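# Find and open cabinet drawers with broken interlocks

## Task

A tool cabinet has four drawers and an interlock that should keep the other three from opening while any one is out. Some drawers have lost their interlock piece, which cannot be seen while everything is closed. Work out which drawers are faulty. At the end each faulty drawer must stand open by at least a hand's width and each working drawer must be fully closed. This must hold on its own, without the robot holding anything in place.

## Robot and tools

Robot: one six-joint arm with a two-finger parallel gripper. Joints from base outward are waist, shoulder, elbow, forearm roll, wrist pitch and wrist roll. The elbow is limited to -2.792..2.792 rad and the others to about ±6.283 rad. Load limits are 323 N m for waist and shoulder, 152 for the elbow and 42.7 for each wrist joint. The base may sit slightly tilted on the table.

Frame: all poses use the scene frame. Its origin is on the table top below the arm base. +z is up, and +y is to the left when facing along +x. Quaternions are written w first. On the gripper, the fingers extend along its own +z and close along its own y. The reported hand position is the point between the pads when they are shut. Closed fingertips reach about 33 mm past that point, and fully open ones about 9 mm. Closing pushes the tips roughly 24 mm further out, so leave that gap above surfaces. At long reach the printed position can be a little off.

The row: every motion command is built from rows of exactly 10 numbers: x, y, z, qw, qx, qy, qz, position, force_limit, speed. x, y, z are an absolute hand position in metres in the scene frame. qw..qz are an absolute hand orientation. The last three are gripper settings, each from -1 to 1. position: +1 is wide open (140 mm), the pads touch near -0.8, and -1 closes until blocked. force_limit: -1 is about 14 N of squeeze, 0 about 60 N, +1 about 107 N. speed: the finger gap changes at about 30, 140 or 250 mm/s at -1, 0, +1. Repeat the quaternion in every row you send, because the one reported back may have drifted.

execute_actions(actions): a list of up to 15 actions. Each action is a list of up to 15 rows, and each row runs for one 1/30 s step. A short action repeats its final row until 15 steps are done. At every step the commanded pose is clipped to at most 70 mm and 16 degrees from where the hand actually is. After an action the arm only continues to the last clipped pose, so far goals need further actions. An action is rejected if its target lies more than 0.6 m from the hand's starting position along any hand axis. A malformed call is rejected whole and nothing moves. So is a call whose first action fails that check against the last reported state. An empty list just returns the current state and images.

move(target, speed, stop_force, blocking): drives the hand in a straight line toward one absolute pose, given as a single 10-number row. The gripper settings in that row are applied at the start. speed is in m/s, from 0.002 to 0.5 (default 0.25), and rotation is capped at twice that in rad/s. The path lasts 0.5 to 10 s; if it would take longer it ends early, short of the target. The path does not slow down for obstacles, and the hand may lag or overshoot it.

stop_force is optional, 20 to 80 N, and is refused during the first 0.2 s of a scene. It ends the path when the push against the motion rises by that amount for two steps. The hand then backs up two steps and holds. Use it only with slow, non-turning moves. Leave it out when pulling away from something you are pressing on. The press may briefly exceed the setting. blocking=false returns after 0.5 s while the arm keeps going, and cannot be combined with stop_force. Until that move ends, other moves and actions are refused; check it with wait(0) or end it with stop.

The result has a move: line giving how the move ended. done means it settled near the target. off_target, moving and held are other endings, and held means a check blocked the final step. contact means stop_force ended it, and fault means a fault stop. limits=paced means the pose was clipped. limits=held means some steps were blocked, and a sudden fast catch-up can follow.

wait(seconds): 0 to 10; the arm holds its last command and a running move continues. stop(): brakes the current move, though the fingers keep going. zoom_image(camera, region): camera is cam_high, cam_low or cam_wrist. region is [x0, y0, x1, y1] in image pixels from the top-left corner, at most 504×504. finished_scene(scene): ends the scene with that number permanently, so call it only once the drawers are set.

Cameras: cam_high and cam_low are fixed, 672×504. cam_wrist is a fisheye, 504×504, mounted on the hand. Calibration (K, distortion, world-to-camera transforms) was supplied and may be off by a few degrees and millimetres.

Reading results: the state line gives hand pose and velocities (m/s, rad/s). Hand target is the pose the controller is now heading for. Step readings list positions at some steps, and HELD marks steps that were held back. "pose unreachable" means the clearance check changed or blocked the command; the mount under the base counts as arm. object_status: 0 moving, 1 blocked while opening, 2 blocked while closing (a grip), 3 reached the set position or pads closed. position_measured is in counts, from 3 fully open to 230 pads together. Joint torques include gravity, load and contact, with a per-unit offset and noise. To squeeze harder while status is 2, raise force_limit and nudge position (for example -1 to -0.98).

Hazards: contact torque at a joint's load limit, or 144 N of outside force on the arm, causes a fault. The arm then goes limp for 10 s and the rest of the call is dropped. The arm is stiff, so aiming even slightly into a firm surface can fault it. Approach slowly, with stop_force where suitable. MOTOR HOT warns of overheating, which leads to an over-temperature brake stop. Avoid drops, slams, hard hits and heavy pushing.

For the drawers: pull each handle gently, then test whether the others still move. A drawer that leaves the others free when open lacks its interlock. Release it only after it stays open on its own, and close working drawers fully.

Each tool is called after "Emit:" as name(argument=value, ...), one argument or row to a line, values as JSON.

## Session

Emit:
execute_actions(
  actions=[],
)

Scene clock: 0.00 s.
end_effector_position=(+0.2341, -0.3405, +0.3723) position_measured=3 object_status=3 end_effector_quat_wxyz=(-0.345, -0.133, +0.916, -0.155) end_effector_velocity=(+0.000, -0.000, +0.000) end_effector_angular_velocity=(-0.001, -0.001, +0.001)
Joint positions: [-0.542 -0.091  1.962 -0.671  1.646  3.949]
Joint velocities: [-0.    -0.    -0.    -0.001 -0.001 -0.   ]
Joint torques (N m, as the joint torque sensors report them, + toward a larger angle): no reading
Hand target: +0.234, -0.340, +0.372; -0.345, -0.133, +0.916, -0.155

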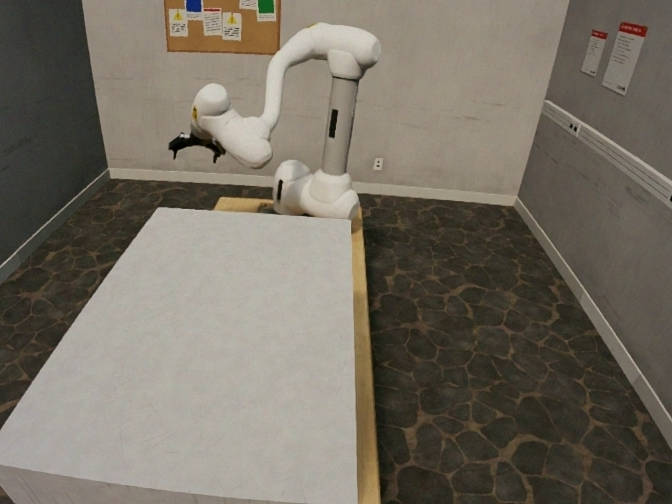

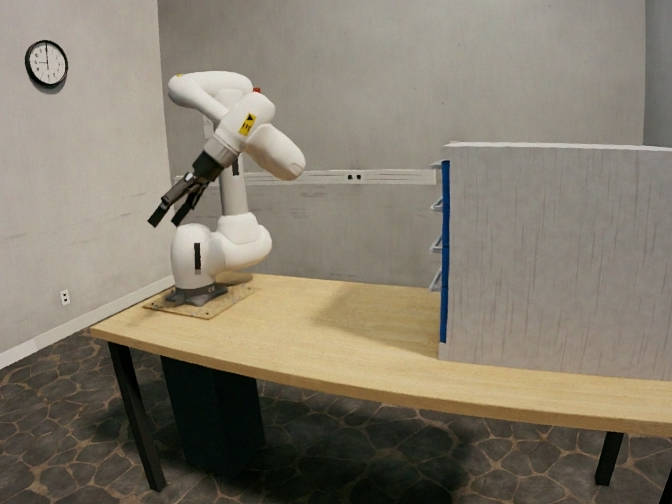

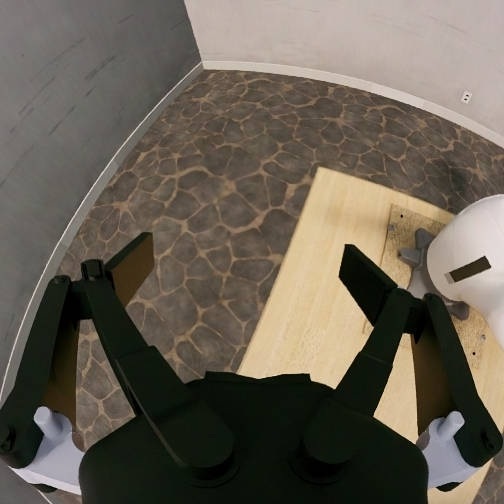

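Emit:
zoom_image(
  camera="cam_low",
  region=[400, 130, 500, 370],
)

Region (400, 130, 500, 370) of cam_low's 672x504 image, scaled by 2.100, with more detail than that image has; it fills the left 210 columns of this view, and the rest is white.

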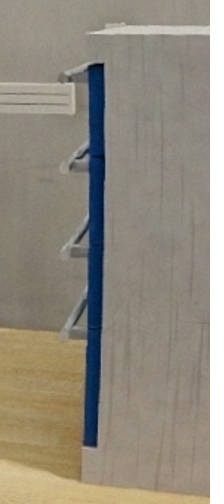

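Emit:
move(
  target=[0.45, -0.05, 0.35, 0, 0, 1, 0, 1, 0, 0],
  speed=0.3,
)

Emit:
move(
  target=[0.6, 0, 0.3, 0.707, 0, 0.707, 0, 1, 0, 0],
  speed=0.3,
)

Scene clock: 32.33 s.
end_effector_position=(+0.4501, -0.0502, +0.3502) position_measured=3 object_status=3 end_effector_quat_wxyz=(+0.000, -0.000, +1.000, -0.000) end_effector_velocity=(+0.000, +0.000, -0.000) end_effector_angular_velocity=(-0.001, -0.000, -0.000)
Joint positions: [-0.194 -0.174  1.895  0.012  1.412  4.506]
Joint velocities: [ 0.001  0.     0.001 -0.001 -0.001  0.002]
Joint torques (N m, as the joint torque sensors report them, + toward a larger angle): [ -0.77 -25.78 -39.47   4.25  -0.38   0.67]
Hand target: +0.450, -0.050, +0.350; +0.000, -0.000, +1.000, -0.000
Off the commanded pose: 0.000 m, 0 deg.
move: done
camera_calibration (this result's frames):
cam_wrist: T_world_to_cam=[[-0.0538588, 0.998239, 0.0248665, 0.0677496], [0.939791, 0.0422575, 0.339126, -0.529214], [0.337478, 0.0416342, -0.940412, 0.355178], [0, 0, 0, 1]] pos_world=[0.381135, -0.0600546, 0.511799]

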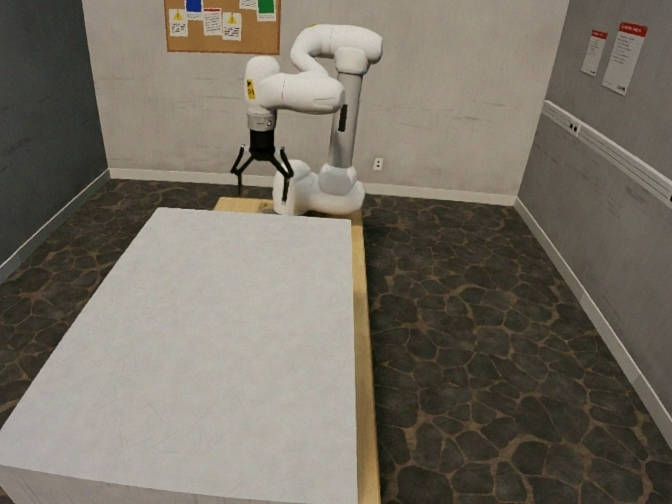

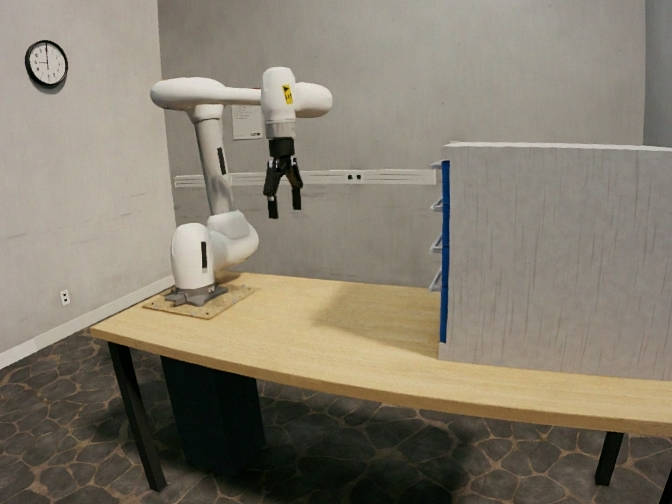

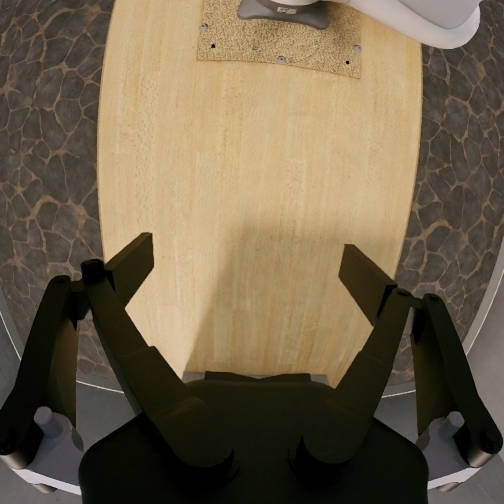

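Scene clock: 35.73 s.
end_effector_position=(+0.5999, +0.0002, +0.3004) position_measured=3 object_status=3 end_effector_quat_wxyz=(+0.707, +0.000, +0.707, -0.001) end_effector_velocity=(-0.000, -0.001, -0.000) end_effector_angular_velocity=(-0.001, -0.004, +0.005)
Joint positions: [-0.128 -0.051  2.639 -0.16  -1.033  4.805]
Joint velocities: [-0.009  0.004  0.001 -0.015 -0.011  0.006]
Joint torques (N m, as the joint torque sensors report them, + toward a larger angle): [  0.74 -21.27 -23.17   1.76  -3.     0.55]
Hand target: +0.600, +0.000, +0.300; +0.707, +0.000, +0.707, -0.001
Off the commanded pose: 0.000 m, 0 deg.
move: done
camera_calibration (this result's frames):
cam_wrist: T_world_to_cam=[[-0.0236191, 0.998211, -0.0549247, 0.032647], [-0.338104, 0.0437268, 0.940092, -0.0692107], [0.940812, 0.0407744, 0.336466, -0.48977], [0, 0, 0, 1]] pos_world=[0.438152, -0.00959221, 0.231649]

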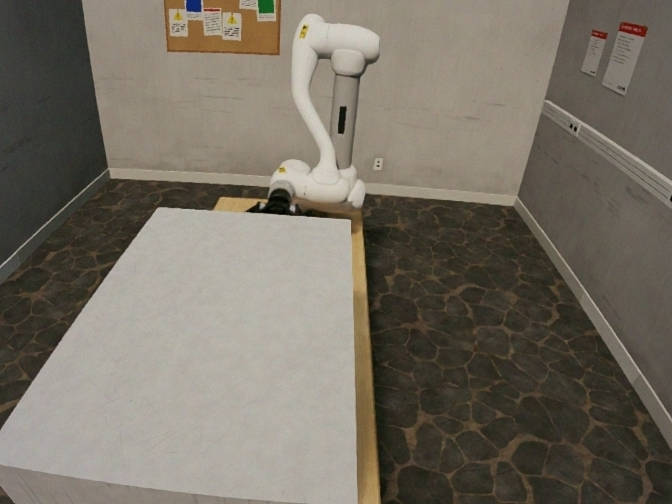

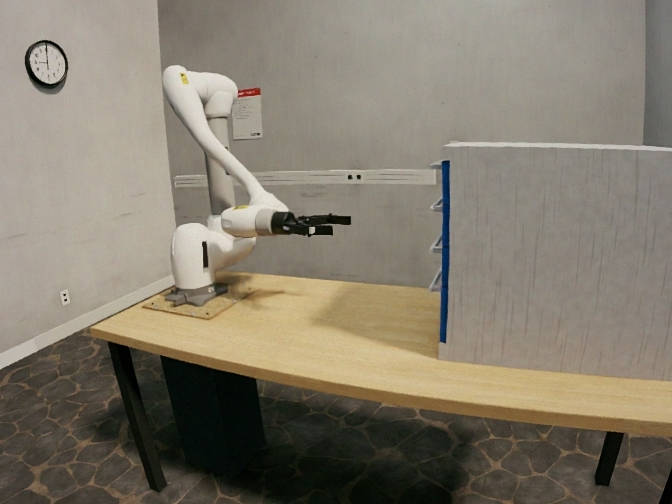

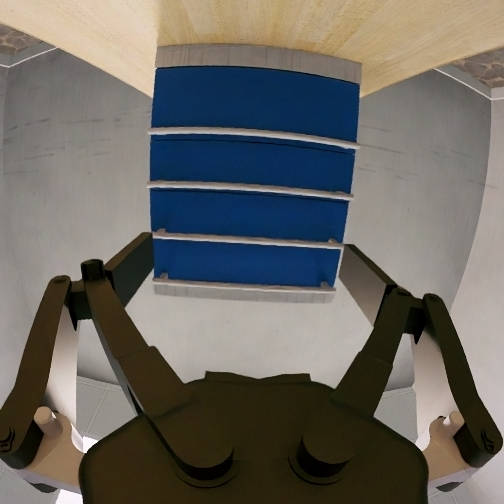

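Emit:
zoom_image(
  camera="cam_wrist",
  region=[130, 30, 380, 310],
)

Emit:
zoom_image(
  camera="cam_low",
  region=[420, 140, 470, 300],
)

Region (130, 30, 380, 310) of cam_wrist's 504x504 image, scaled by 1.800, with more detail than that image has; it fills the left 450 columns of this view, and the rest is white.

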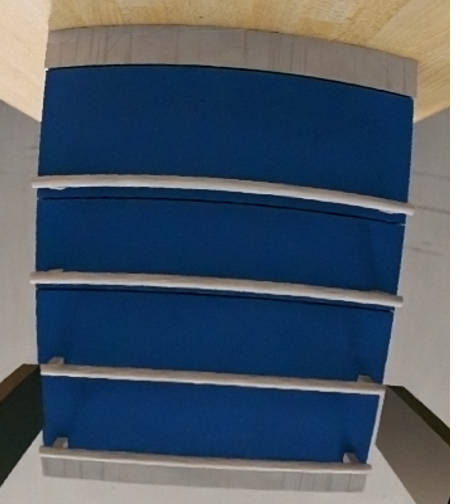

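Region (420, 140, 470, 300) of cam_low's 672x504 image, scaled by 3.150, with more detail than that image has; it fills the left 158 columns of this view, and the rest is white.

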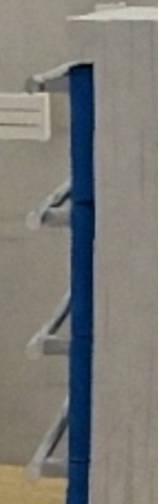

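Emit:
move(
  target=[0.84, 0, 0.478, 0.5, -0.5, 0.5, -0.5, -0.1, 0, 0],
  speed=0.3,
)

Scene clock: 82.57 s.
end_effector_position=(+0.8397, -0.0001, +0.4783) position_measured=141 object_status=3 end_effector_quat_wxyz=(+0.500, -0.500, +0.500, -0.500) end_effector_velocity=(+0.001, -0.000, -0.000) end_effector_angular_velocity=(-0.004, +0.001, -0.004)
Joint positions: [-0.067  0.044  2.085 -0.146 -0.572  3.275]
Joint velocities: [ 0.002  0.002 -0.001  0.01   0.002 -0.013]
Joint torques (N m, as the joint torque sensors report them, + toward a larger angle): [  1.6  -44.47 -36.97   3.38  -3.33   0.05]
Hand target: +0.840, -0.000, +0.478; +0.500, -0.500, +0.500, -0.500
Off the commanded pose: 0.000 m, 0 deg.
move: done
camera_calibration (this result's frames):
cam_wrist: T_world_to_cam=[[-0.0253349, -0.0533992, -0.998252, 0.500923], [-0.338581, 0.940013, -0.041691, 0.314693], [0.940596, 0.336933, -0.0418951, -0.594032], [0, 0, 0, 1]] pos_world=[0.677984, -0.0689179, 0.48828]

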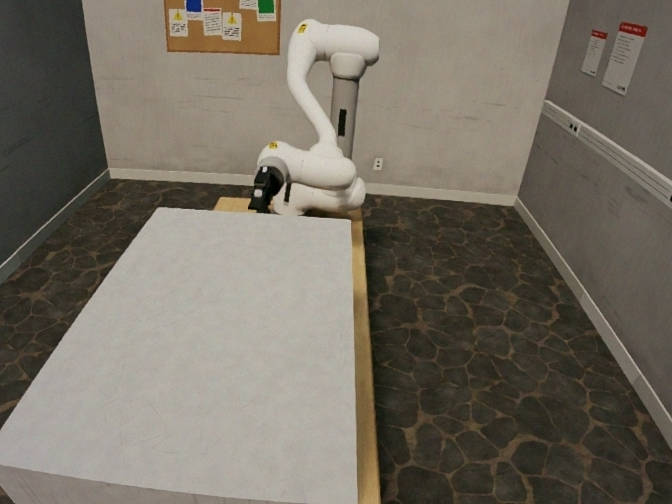

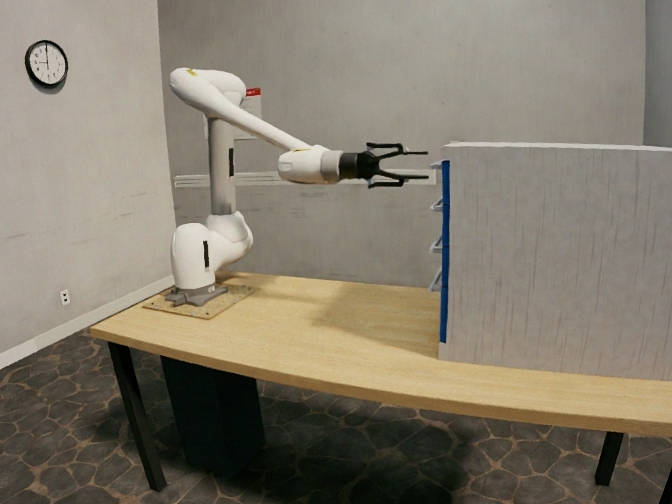

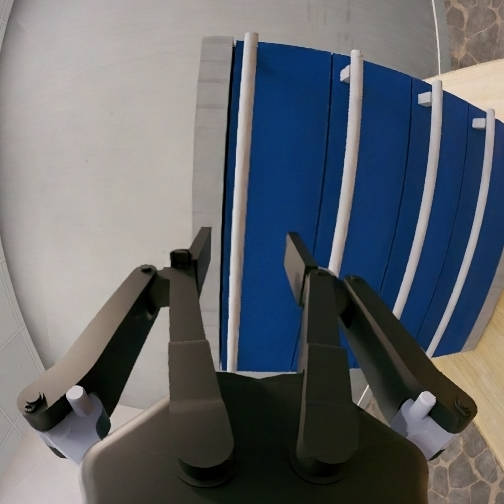

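Emit:
move(
  target=[0.89, 0, 0.486, 0.5, -0.5, 0.5, -0.5, -0.1, 0, 0],
  speed=0.1,
)

Emit:
zoom_image(
  camera="cam_low",
  region=[380, 130, 480, 230],
)

Scene clock: 94.57 s.
end_effector_position=(+0.8899, -0.0000, +0.4861) position_measured=141 object_status=3 end_effector_quat_wxyz=(+0.500, -0.500, +0.500, -0.500) end_effector_velocity=(+0.001, -0.000, -0.001) end_effector_angular_velocity=(+0.000, +0.001, -0.000)
Joint positions: [-0.06   0.114  1.99  -0.137 -0.547  3.27 ]
Joint velocities: [ 0.     0.001 -0.001  0.     0.001 -0.   ]
Joint torques (N m, as the joint torque sensors report them, + toward a larger angle): [ -1.12 -50.42 -35.77   3.44  -2.93   0.3 ]
Hand target: +0.890, -0.000, +0.486; +0.500, -0.500, +0.500, -0.500
Off the commanded pose: 0.000 m, 0 deg.
move: done
camera_calibration (this result's frames):
cam_wrist: T_world_to_cam=[[-0.0253107, -0.0537266, -0.998235, 0.509889], [-0.338355, 0.94008, -0.0420175, 0.331937], [0.940678, 0.336694, -0.0419727, -0.641013], [0, 0, 0, 1]] pos_world=[0.728205, -0.068827, 0.496031]

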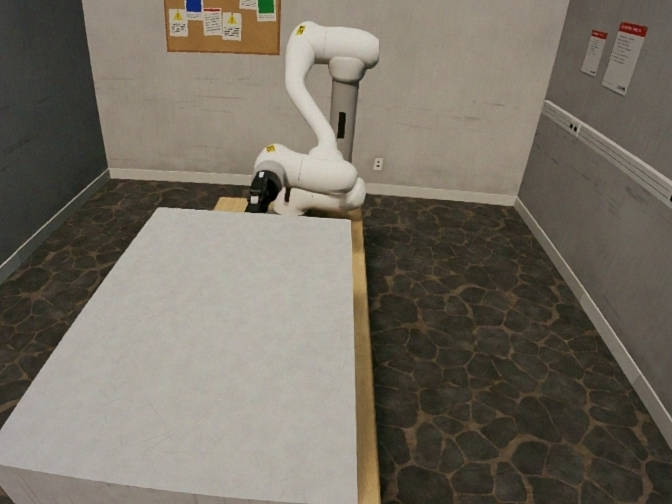

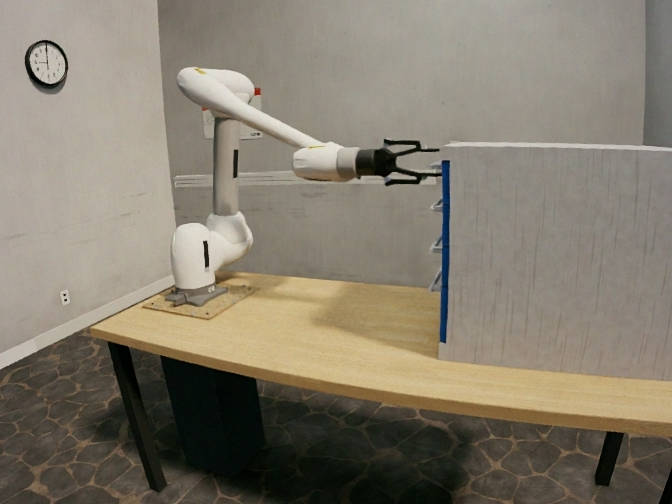

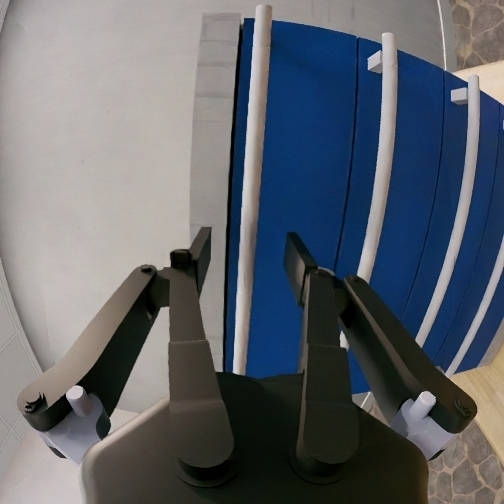

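Region (380, 130, 480, 230) of cam_low's 672x504 image, scaled by 5.040, with more detail than that image has.

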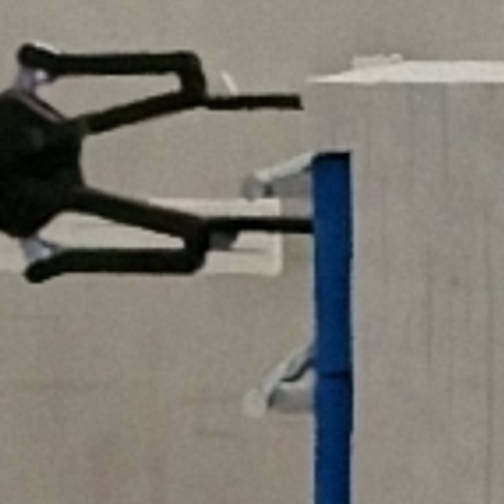

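Emit:
move(
  target=[0.91, 0, 0.486, 0.5, -0.5, 0.5, -0.5, -0.1, 0, 0],
  speed=0.02,
  stop_force=20,
)

Emit:
execute_actions(
  actions=[
    [[0.91, 0, 0.486, 0.5, -0.5, 0.5, -0.5, -1, 0, 0]],
    [[0.91, 0, 0.486, 0.5, -0.5, 0.5, -0.5, -1, 0, 0]],
  ],
)

Scene clock: 111.50 s.
end_effector_position=(+0.9057, +0.0001, +0.4861) position_measured=141 object_status=3 end_effector_quat_wxyz=(+0.500, -0.500, +0.500, -0.500) end_effector_velocity=(-0.000, +0.000, -0.000) end_effector_angular_velocity=(-0.000, +0.001, +0.000)
Joint positions: [-0.058  0.137  1.963 -0.134 -0.543  3.267]
Joint velocities: [ 0.    -0.     0.    -0.     0.001 -0.   ]
Joint torques (N m, as the joint torque sensors report them, + toward a larger angle): [  1.85 -36.25 -50.61   3.14  -2.22   0.47]
Hand target: +0.906, +0.000, +0.486; +0.500, -0.500, +0.500, -0.500
Off the commanded pose: 0.004 m, 0 deg.
FORCE FAULT: contact force on the arm reached its limit, and the arm stopped for 10 seconds. The contact can be on any part of the arm, not only on its tool. That time counts as 20 of the actions that you can send in this scene. The arm's remaining commands of this call were not run. The arm holds still and accepts commands again. Move the arm away from the contact; if what it grips holds it there, let go first. Pushing or pulling that hard again can fault the arm again.
move: fault (stop_force had ended the path)
camera_calibration (this result's frames):
cam_wrist: T_world_to_cam=[[-0.0249397, -0.0536698, -0.998247, 0.50995], [-0.338409, 0.940057, -0.0420867, 0.337283], [0.940668, 0.336766, -0.0416071, -0.656057], [0, 0, 0, 1]] pos_world=[0.74399, -0.0687587, 0.495954]

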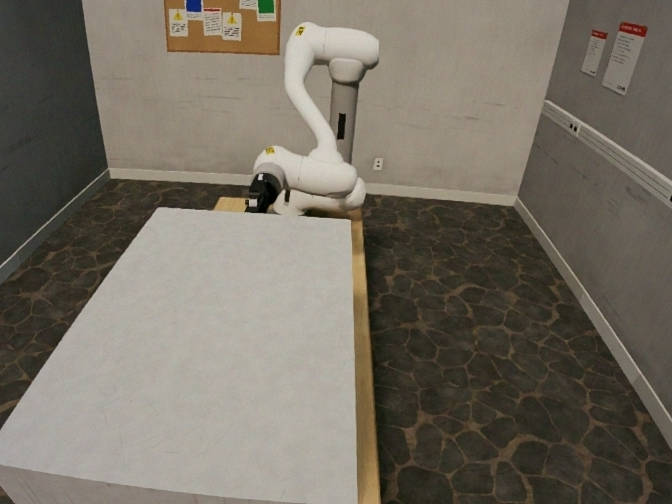

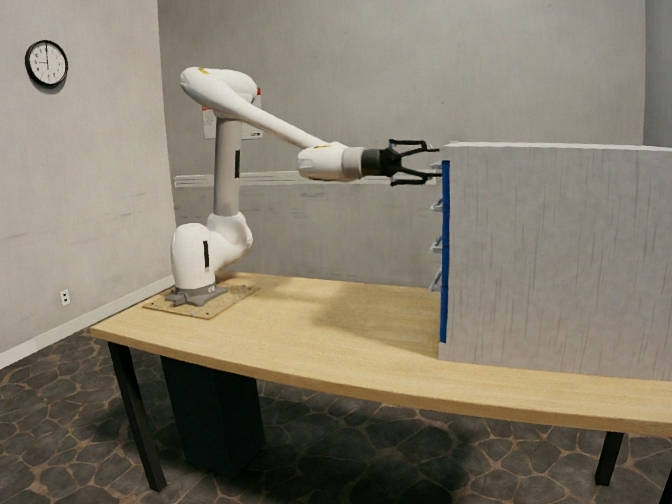

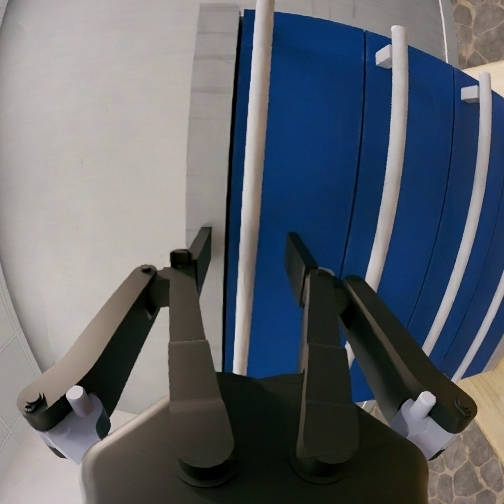

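not run: a fault stop came before this call.

Emit:
move(
  target=[0.896, 0, 0.486, 0.5, -0.5, 0.5, -0.5, -0.1, 0, 0],
  speed=0.02,
)

Emit:
execute_actions(
  actions=[
    [[0.896, 0, 0.486, 0.5, -0.5, 0.5, -0.5, -1, -0.5, -0.5]],
    [[0.896, 0, 0.486, 0.5, -0.5, 0.5, -0.5, -1, -0.5, -0.5]],
  ],
)

Scene clock: 116.07 s.
end_effector_position=(+0.8961, +0.0000, +0.4860) position_measured=141 object_status=3 end_effector_quat_wxyz=(+0.500, -0.500, +0.500, -0.500) end_effector_velocity=(-0.001, -0.000, +0.000) end_effector_angular_velocity=(+0.000, -0.000, -0.000)
Joint positions: [-0.059  0.123  1.98  -0.136 -0.545  3.269]
Joint velocities: [-0.    -0.001  0.001  0.    -0.     0.   ]
Joint torques (N m, as the joint torque sensors report them, + toward a larger angle): [ -1.54 -51.32 -36.5    3.5   -3.37   0.22]
Hand target: +0.896, +0.000, +0.486; +0.500, -0.500, +0.500, -0.500
Off the commanded pose: 0.000 m, 0 deg.
move: done
camera_calibration (this result's frames):
cam_wrist: T_world_to_cam=[[-0.0253308, -0.0537321, -0.998234, 0.50997], [-0.338356, 0.94008, -0.0420158, 0.334002], [0.940677, 0.336694, -0.0419936, -0.646816], [0, 0, 0, 1]] pos_world=[0.734375, -0.0688079, 0.495941]

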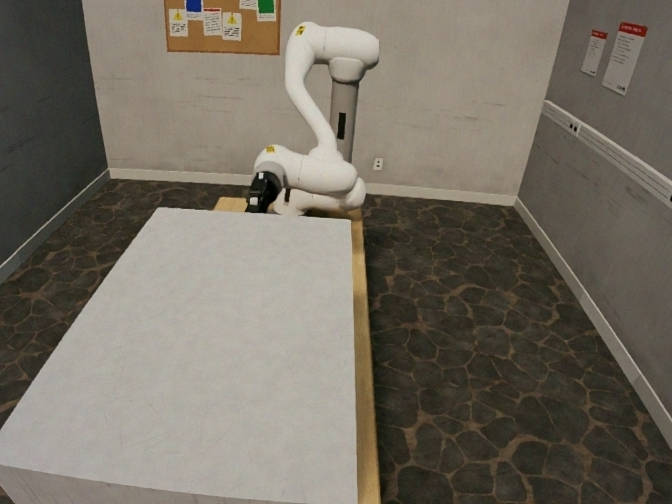

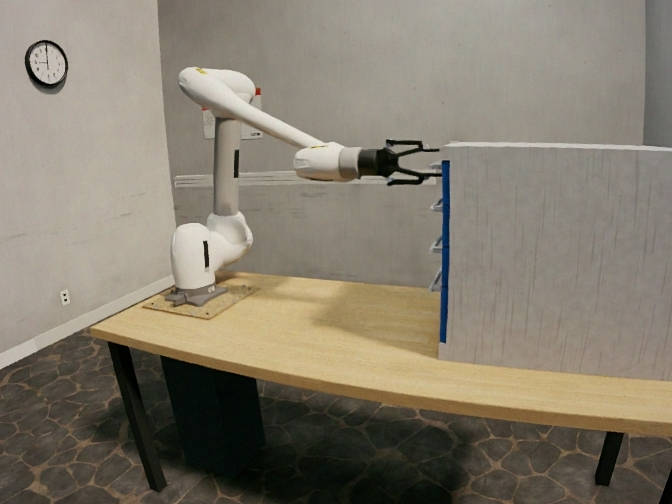

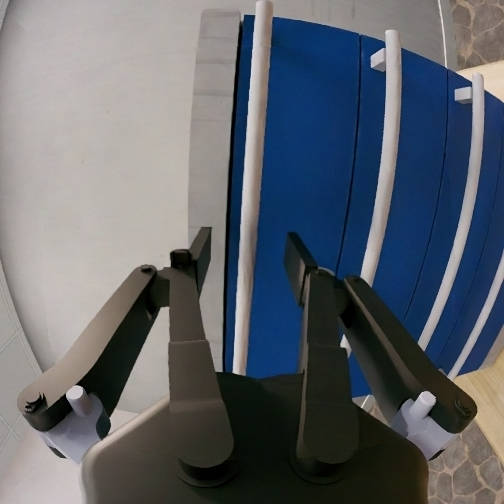

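Scene clock: 117.07 s.
end_effector_position=(+0.8959, -0.0000, +0.4862) position_measured=215 object_status=2 end_effector_quat_wxyz=(+0.500, -0.500, +0.500, -0.500) end_effector_velocity=(+0.001, -0.000, +0.001) end_effector_angular_velocity=(+0.000, -0.002, -0.000)
Joint positions: [-0.059  0.123  1.98  -0.136 -0.545  3.269]
Joint velocities: [ 0.     0.    -0.002  0.001 -0.    -0.   ]
Joint torques (N m, as the joint torque sensors report them, + toward a larger angle): [  0.78 -38.87 -24.34   2.96   2.3    0.24]
Hand target: +0.896, -0.000, +0.486; +0.500, -0.500, +0.500, -0.500
Off the commanded pose: 0.000 m, 0 deg.
Step readings (end_effector_position; steps 1 to 15: 1st action; 16 to 30: 2nd action):
0: (+0.8961, +0.0000, +0.4860)
1: (+0.8960, +0.0000, +0.4860)
2: (+0.8960, +0.0000, +0.4860)
4: (+0.8960, +0.0000, +0.4860)
8: (+0.8960, +0.0000, +0.4860)
15: (+0.8960, +0.0000, +0.4860)
16: (+0.8960, +0.0000, +0.4861)
17: (+0.8959, +0.0000, +0.4863)
19: (+0.8959, +0.0000, +0.4863)
23: (+0.8959, +0.0000, +0.4862)
30: end_effector_position above
camera_calibration (this result's frames):
cam_wrist: T_world_to_cam=[[-0.0251426, -0.0537688, -0.998237, 0.509984], [-0.338349, 0.940078, -0.0421141, 0.334012], [0.940685, 0.336694, -0.0418287, -0.646766], [0, 0, 0, 1]] pos_world=[0.734238, -0.0688144, 0.496098]

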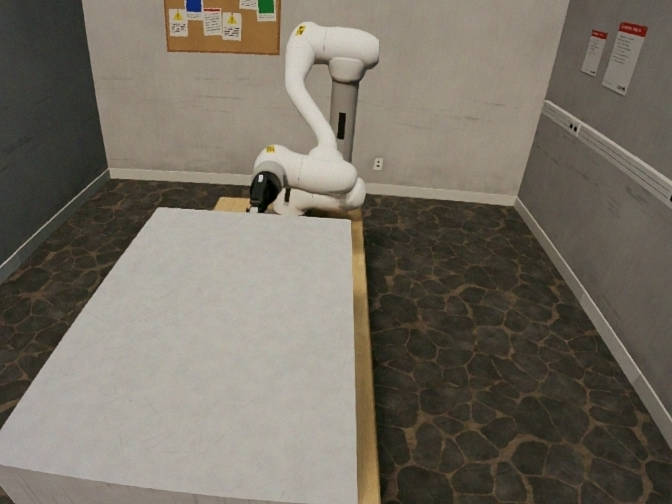

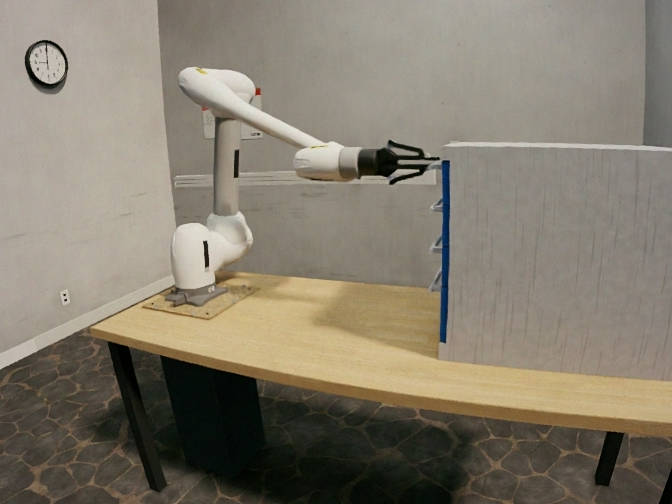

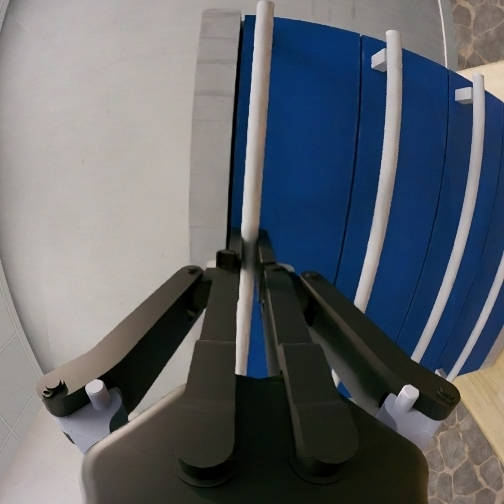

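Emit:
move(
  target=[0.86, 0, 0.487, 0.5, -0.5, 0.5, -0.5, -1, -0.5, -0.5],
  speed=0.02,
  stop_force=50,
)

Scene clock: 122.17 s.
end_effector_position=(+0.8601, +0.0000, +0.4869) position_measured=215 object_status=2 end_effector_quat_wxyz=(+0.500, -0.500, +0.500, -0.500) end_effector_velocity=(-0.001, -0.000, -0.001) end_effector_angular_velocity=(+0.000, +0.001, +0.000)
Joint positions: [-0.064  0.067  2.041 -0.144 -0.551  3.275]
Joint velocities: [-0.    -0.001  0.003 -0.    -0.001  0.   ]
Joint torques (N m, as the joint torque sensors report them, + toward a larger angle): [ -1.64 -57.27 -40.52   3.63  -5.88   0.34]
Hand target: +0.860, +0.000, +0.487; +0.500, -0.500, +0.500, -0.500
Off the commanded pose: 0.000 m, 0 deg.
move: done
camera_calibration (this result's frames):
cam_wrist: T_world_to_cam=[[-0.025386, -0.0537385, -0.998232, 0.510025], [-0.338359, 0.940079, -0.0420031, 0.321851], [0.940675, 0.336695, -0.0420478, -0.612892], [0, 0, 0, 1]] pos_world=[0.69838, -0.0688, 0.496871]

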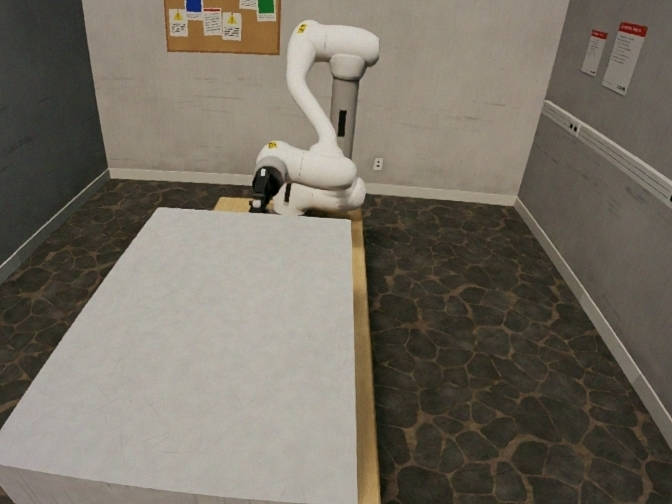

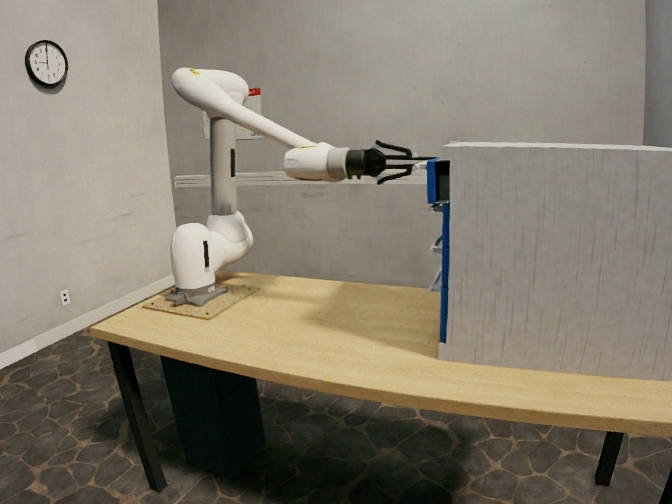

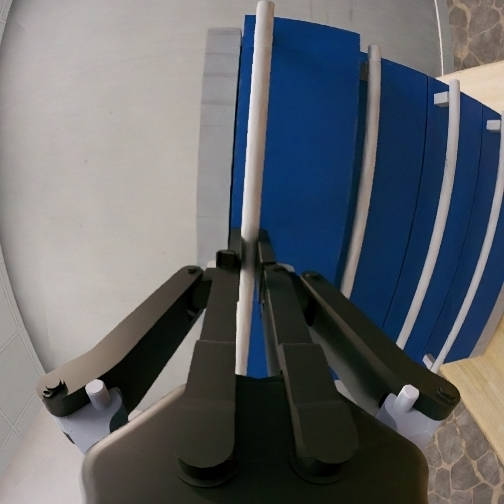

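Works. Pull further.

Emit:
move(
  target=[0.766, 0, 0.4865, 0.5, -0.5, 0.5, -0.5, -1, -0.5, -0.5],
  speed=0.05,
  stop_force=50,
)

Emit:
execute_actions(
  actions=[
    [[0.766, 0, 0.4865, 0.5, -0.5, 0.5, -0.5, -0.1, -0.5, 0]],
  ],
)

Emit:
move(
  target=[0.70, 0, 0.4865, 0.5, -0.5, 0.5, -0.5, -0.1, -0.5, 0],
  speed=0.15,
)

Emit:
zoom_image(
  camera="cam_low",
  region=[360, 130, 480, 250],
)

Scene clock: 130.80 s.
end_effector_position=(+0.7661, +0.0000, +0.4864) position_measured=215 object_status=2 end_effector_quat_wxyz=(+0.500, -0.500, +0.500, -0.500) end_effector_velocity=(-0.001, +0.000, +0.000) end_effector_angular_velocity=(+0.000, -0.001, +0.000)
Joint positions: [-0.081 -0.084  2.194 -0.174 -0.555  3.301]
Joint velocities: [-0.    -0.001  0.001 -0.001 -0.001  0.001]
Joint torques (N m, as the joint torque sensors report them, + toward a larger angle): [ -1.77 -34.36 -36.5    3.32  -3.88   0.33]
Hand target: +0.766, +0.000, +0.486; +0.500, -0.500, +0.500, -0.500
Off the commanded pose: 0.000 m, 0 deg.
move: done
camera_calibration (this result's frames):
cam_wrist: T_world_to_cam=[[-0.0253216, -0.0537586, -0.998233, 0.507052], [-0.338364, 0.940076, -0.0420435, 0.29002], [0.940675, 0.336701, -0.0419942, -0.524523], [0, 0, 0, 1]] pos_world=[0.604377, -0.0687747, 0.496323]

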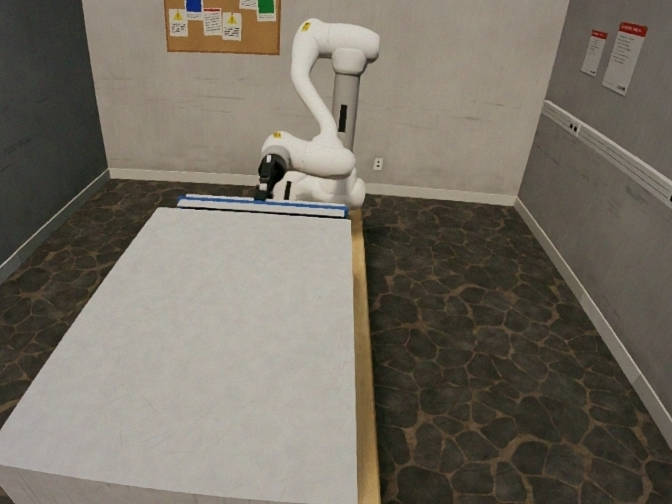

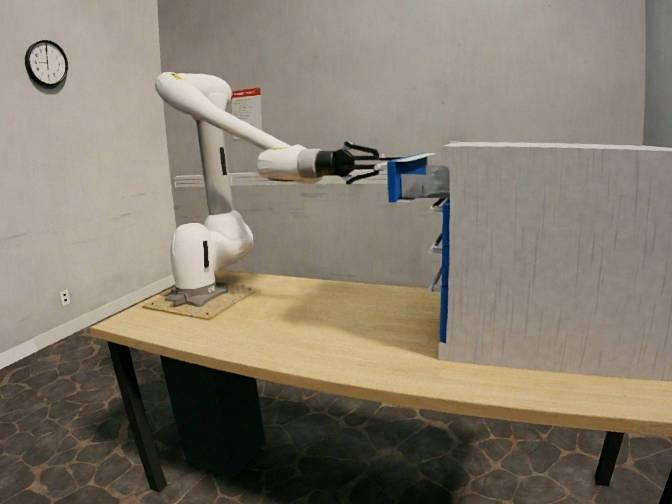

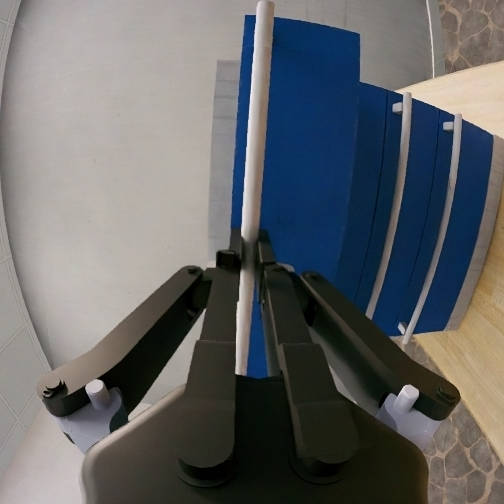

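Scene clock: 131.30 s.
end_effector_position=(+0.7660, +0.0000, +0.4864) position_measured=141 object_status=0 end_effector_quat_wxyz=(+0.500, -0.500, +0.500, -0.500) end_effector_velocity=(+0.000, -0.000, +0.001) end_effector_angular_velocity=(+0.001, -0.001, -0.000)
Joint positions: [-0.081 -0.085  2.194 -0.175 -0.555  3.301]
Joint velocities: [ 0.    -0.    -0.001  0.     0.001  0.001]
Joint torques (N m, as the joint torque sensors report them, + toward a larger angle): [ -0.48 -31.82 -36.39   3.42  -2.93   0.35]
Hand target: +0.766, +0.000, +0.486; +0.500, -0.500, +0.500, -0.500
Off the commanded pose: 0.000 m, 0 deg.
Step readings (end_effector_position):
0: (+0.7661, +0.0000, +0.4864)
1: (+0.7660, +0.0000, +0.4864)
2: (+0.7660, +0.0000, +0.4864)
4: (+0.7660, +0.0000, +0.4864)
8: (+0.7660, +0.0000, +0.4864)
15: end_effector_position above
camera_calibration (this result's frames):
cam_wrist: T_world_to_cam=[[-0.0254057, -0.0537254, -0.998233, 0.507185], [-0.338358, 0.940081, -0.0419842, 0.28999], [0.940675, 0.336693, -0.0420618, -0.524378], [0, 0, 0, 1]] pos_world=[0.604274, -0.0688106, 0.496407]

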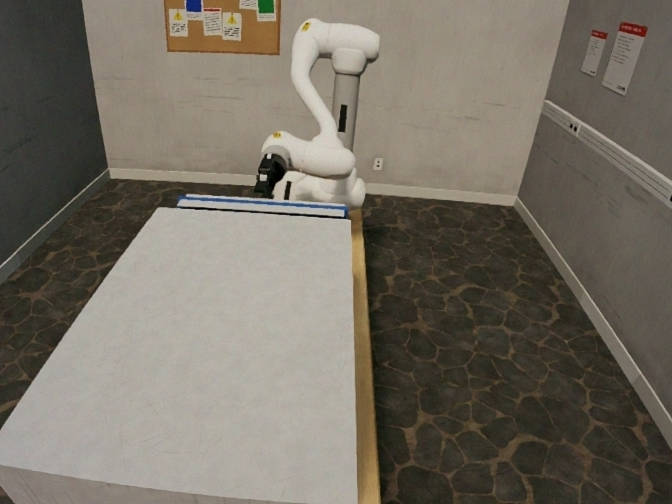

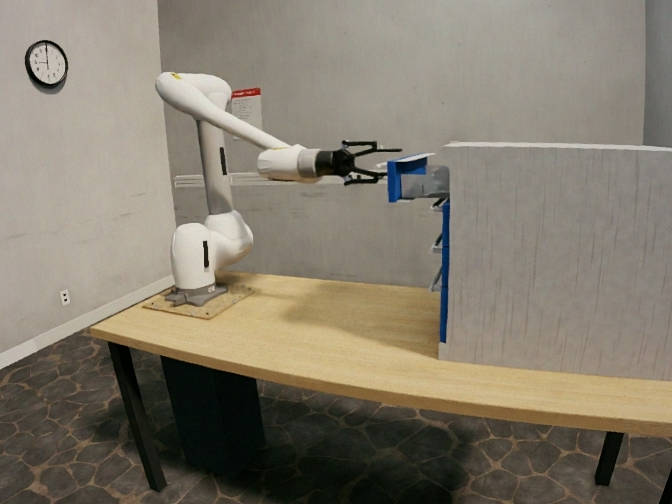

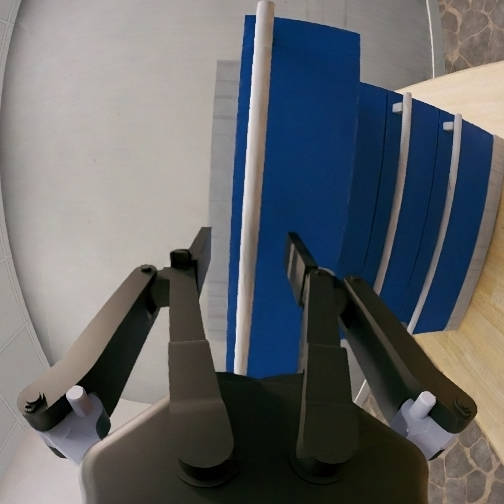

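Scene clock: 132.17 s.
end_effector_position=(+0.7001, +0.0000, +0.4864) position_measured=141 object_status=3 end_effector_quat_wxyz=(+0.500, -0.500, +0.500, -0.500) end_effector_velocity=(-0.001, +0.000, +0.000) end_effector_angular_velocity=(-0.000, -0.000, +0.001)
Joint positions: [-0.097 -0.202  2.291 -0.212 -0.538  3.336]
Joint velocities: [-0.001 -0.002  0.002 -0.003  0.     0.002]
Joint torques (N m, as the joint torque sensors report them, + toward a larger angle): [  0.21 -17.21 -37.14   3.61  -2.98   0.19]
Hand target: +0.700, +0.000, +0.486; +0.500, -0.500, +0.500, -0.500
Off the commanded pose: 0.000 m, 0 deg.
move: done
camera_calibration (this result's frames):
cam_wrist: T_world_to_cam=[[-0.0253654, -0.0537558, -0.998232, 0.505418], [-0.338341, 0.940085, -0.0420272, 0.267677], [0.940682, 0.336676, -0.0420334, -0.462431], [0, 0, 0, 1]] pos_world=[0.538387, -0.0687801, 0.496336]

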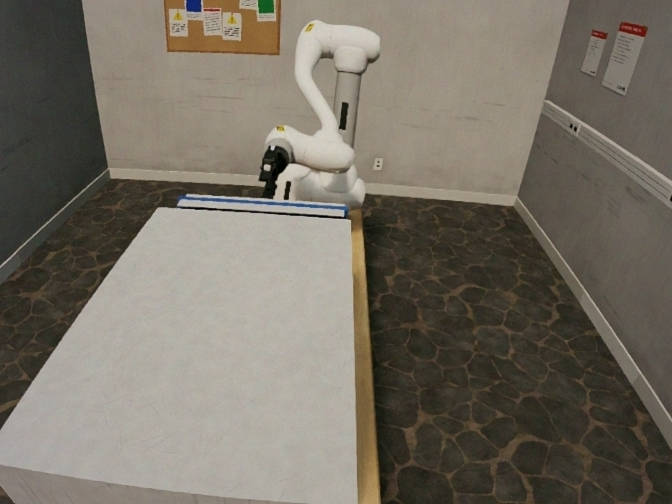

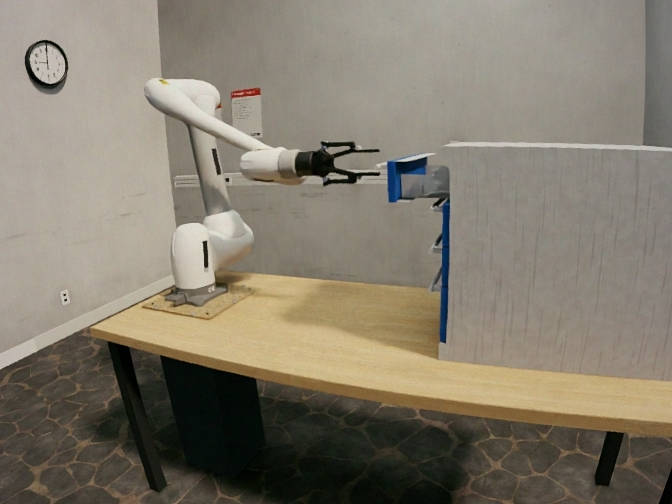

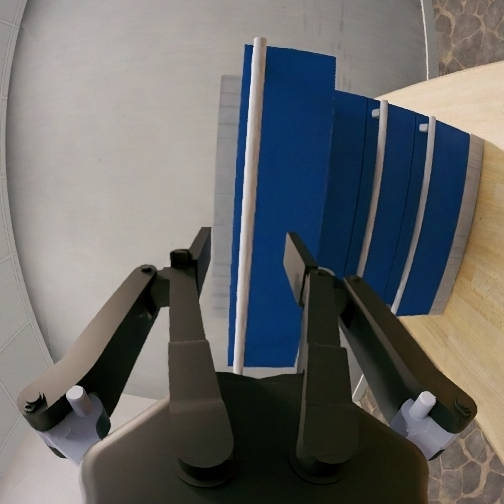

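Region (360, 130, 480, 250) of cam_low's 672x504 image, scaled by 4.200, with more detail than that image has.

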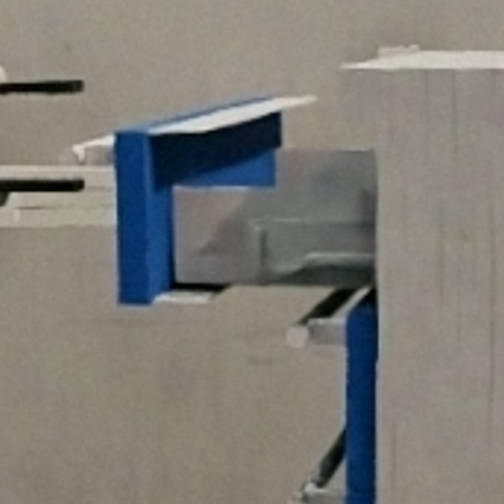

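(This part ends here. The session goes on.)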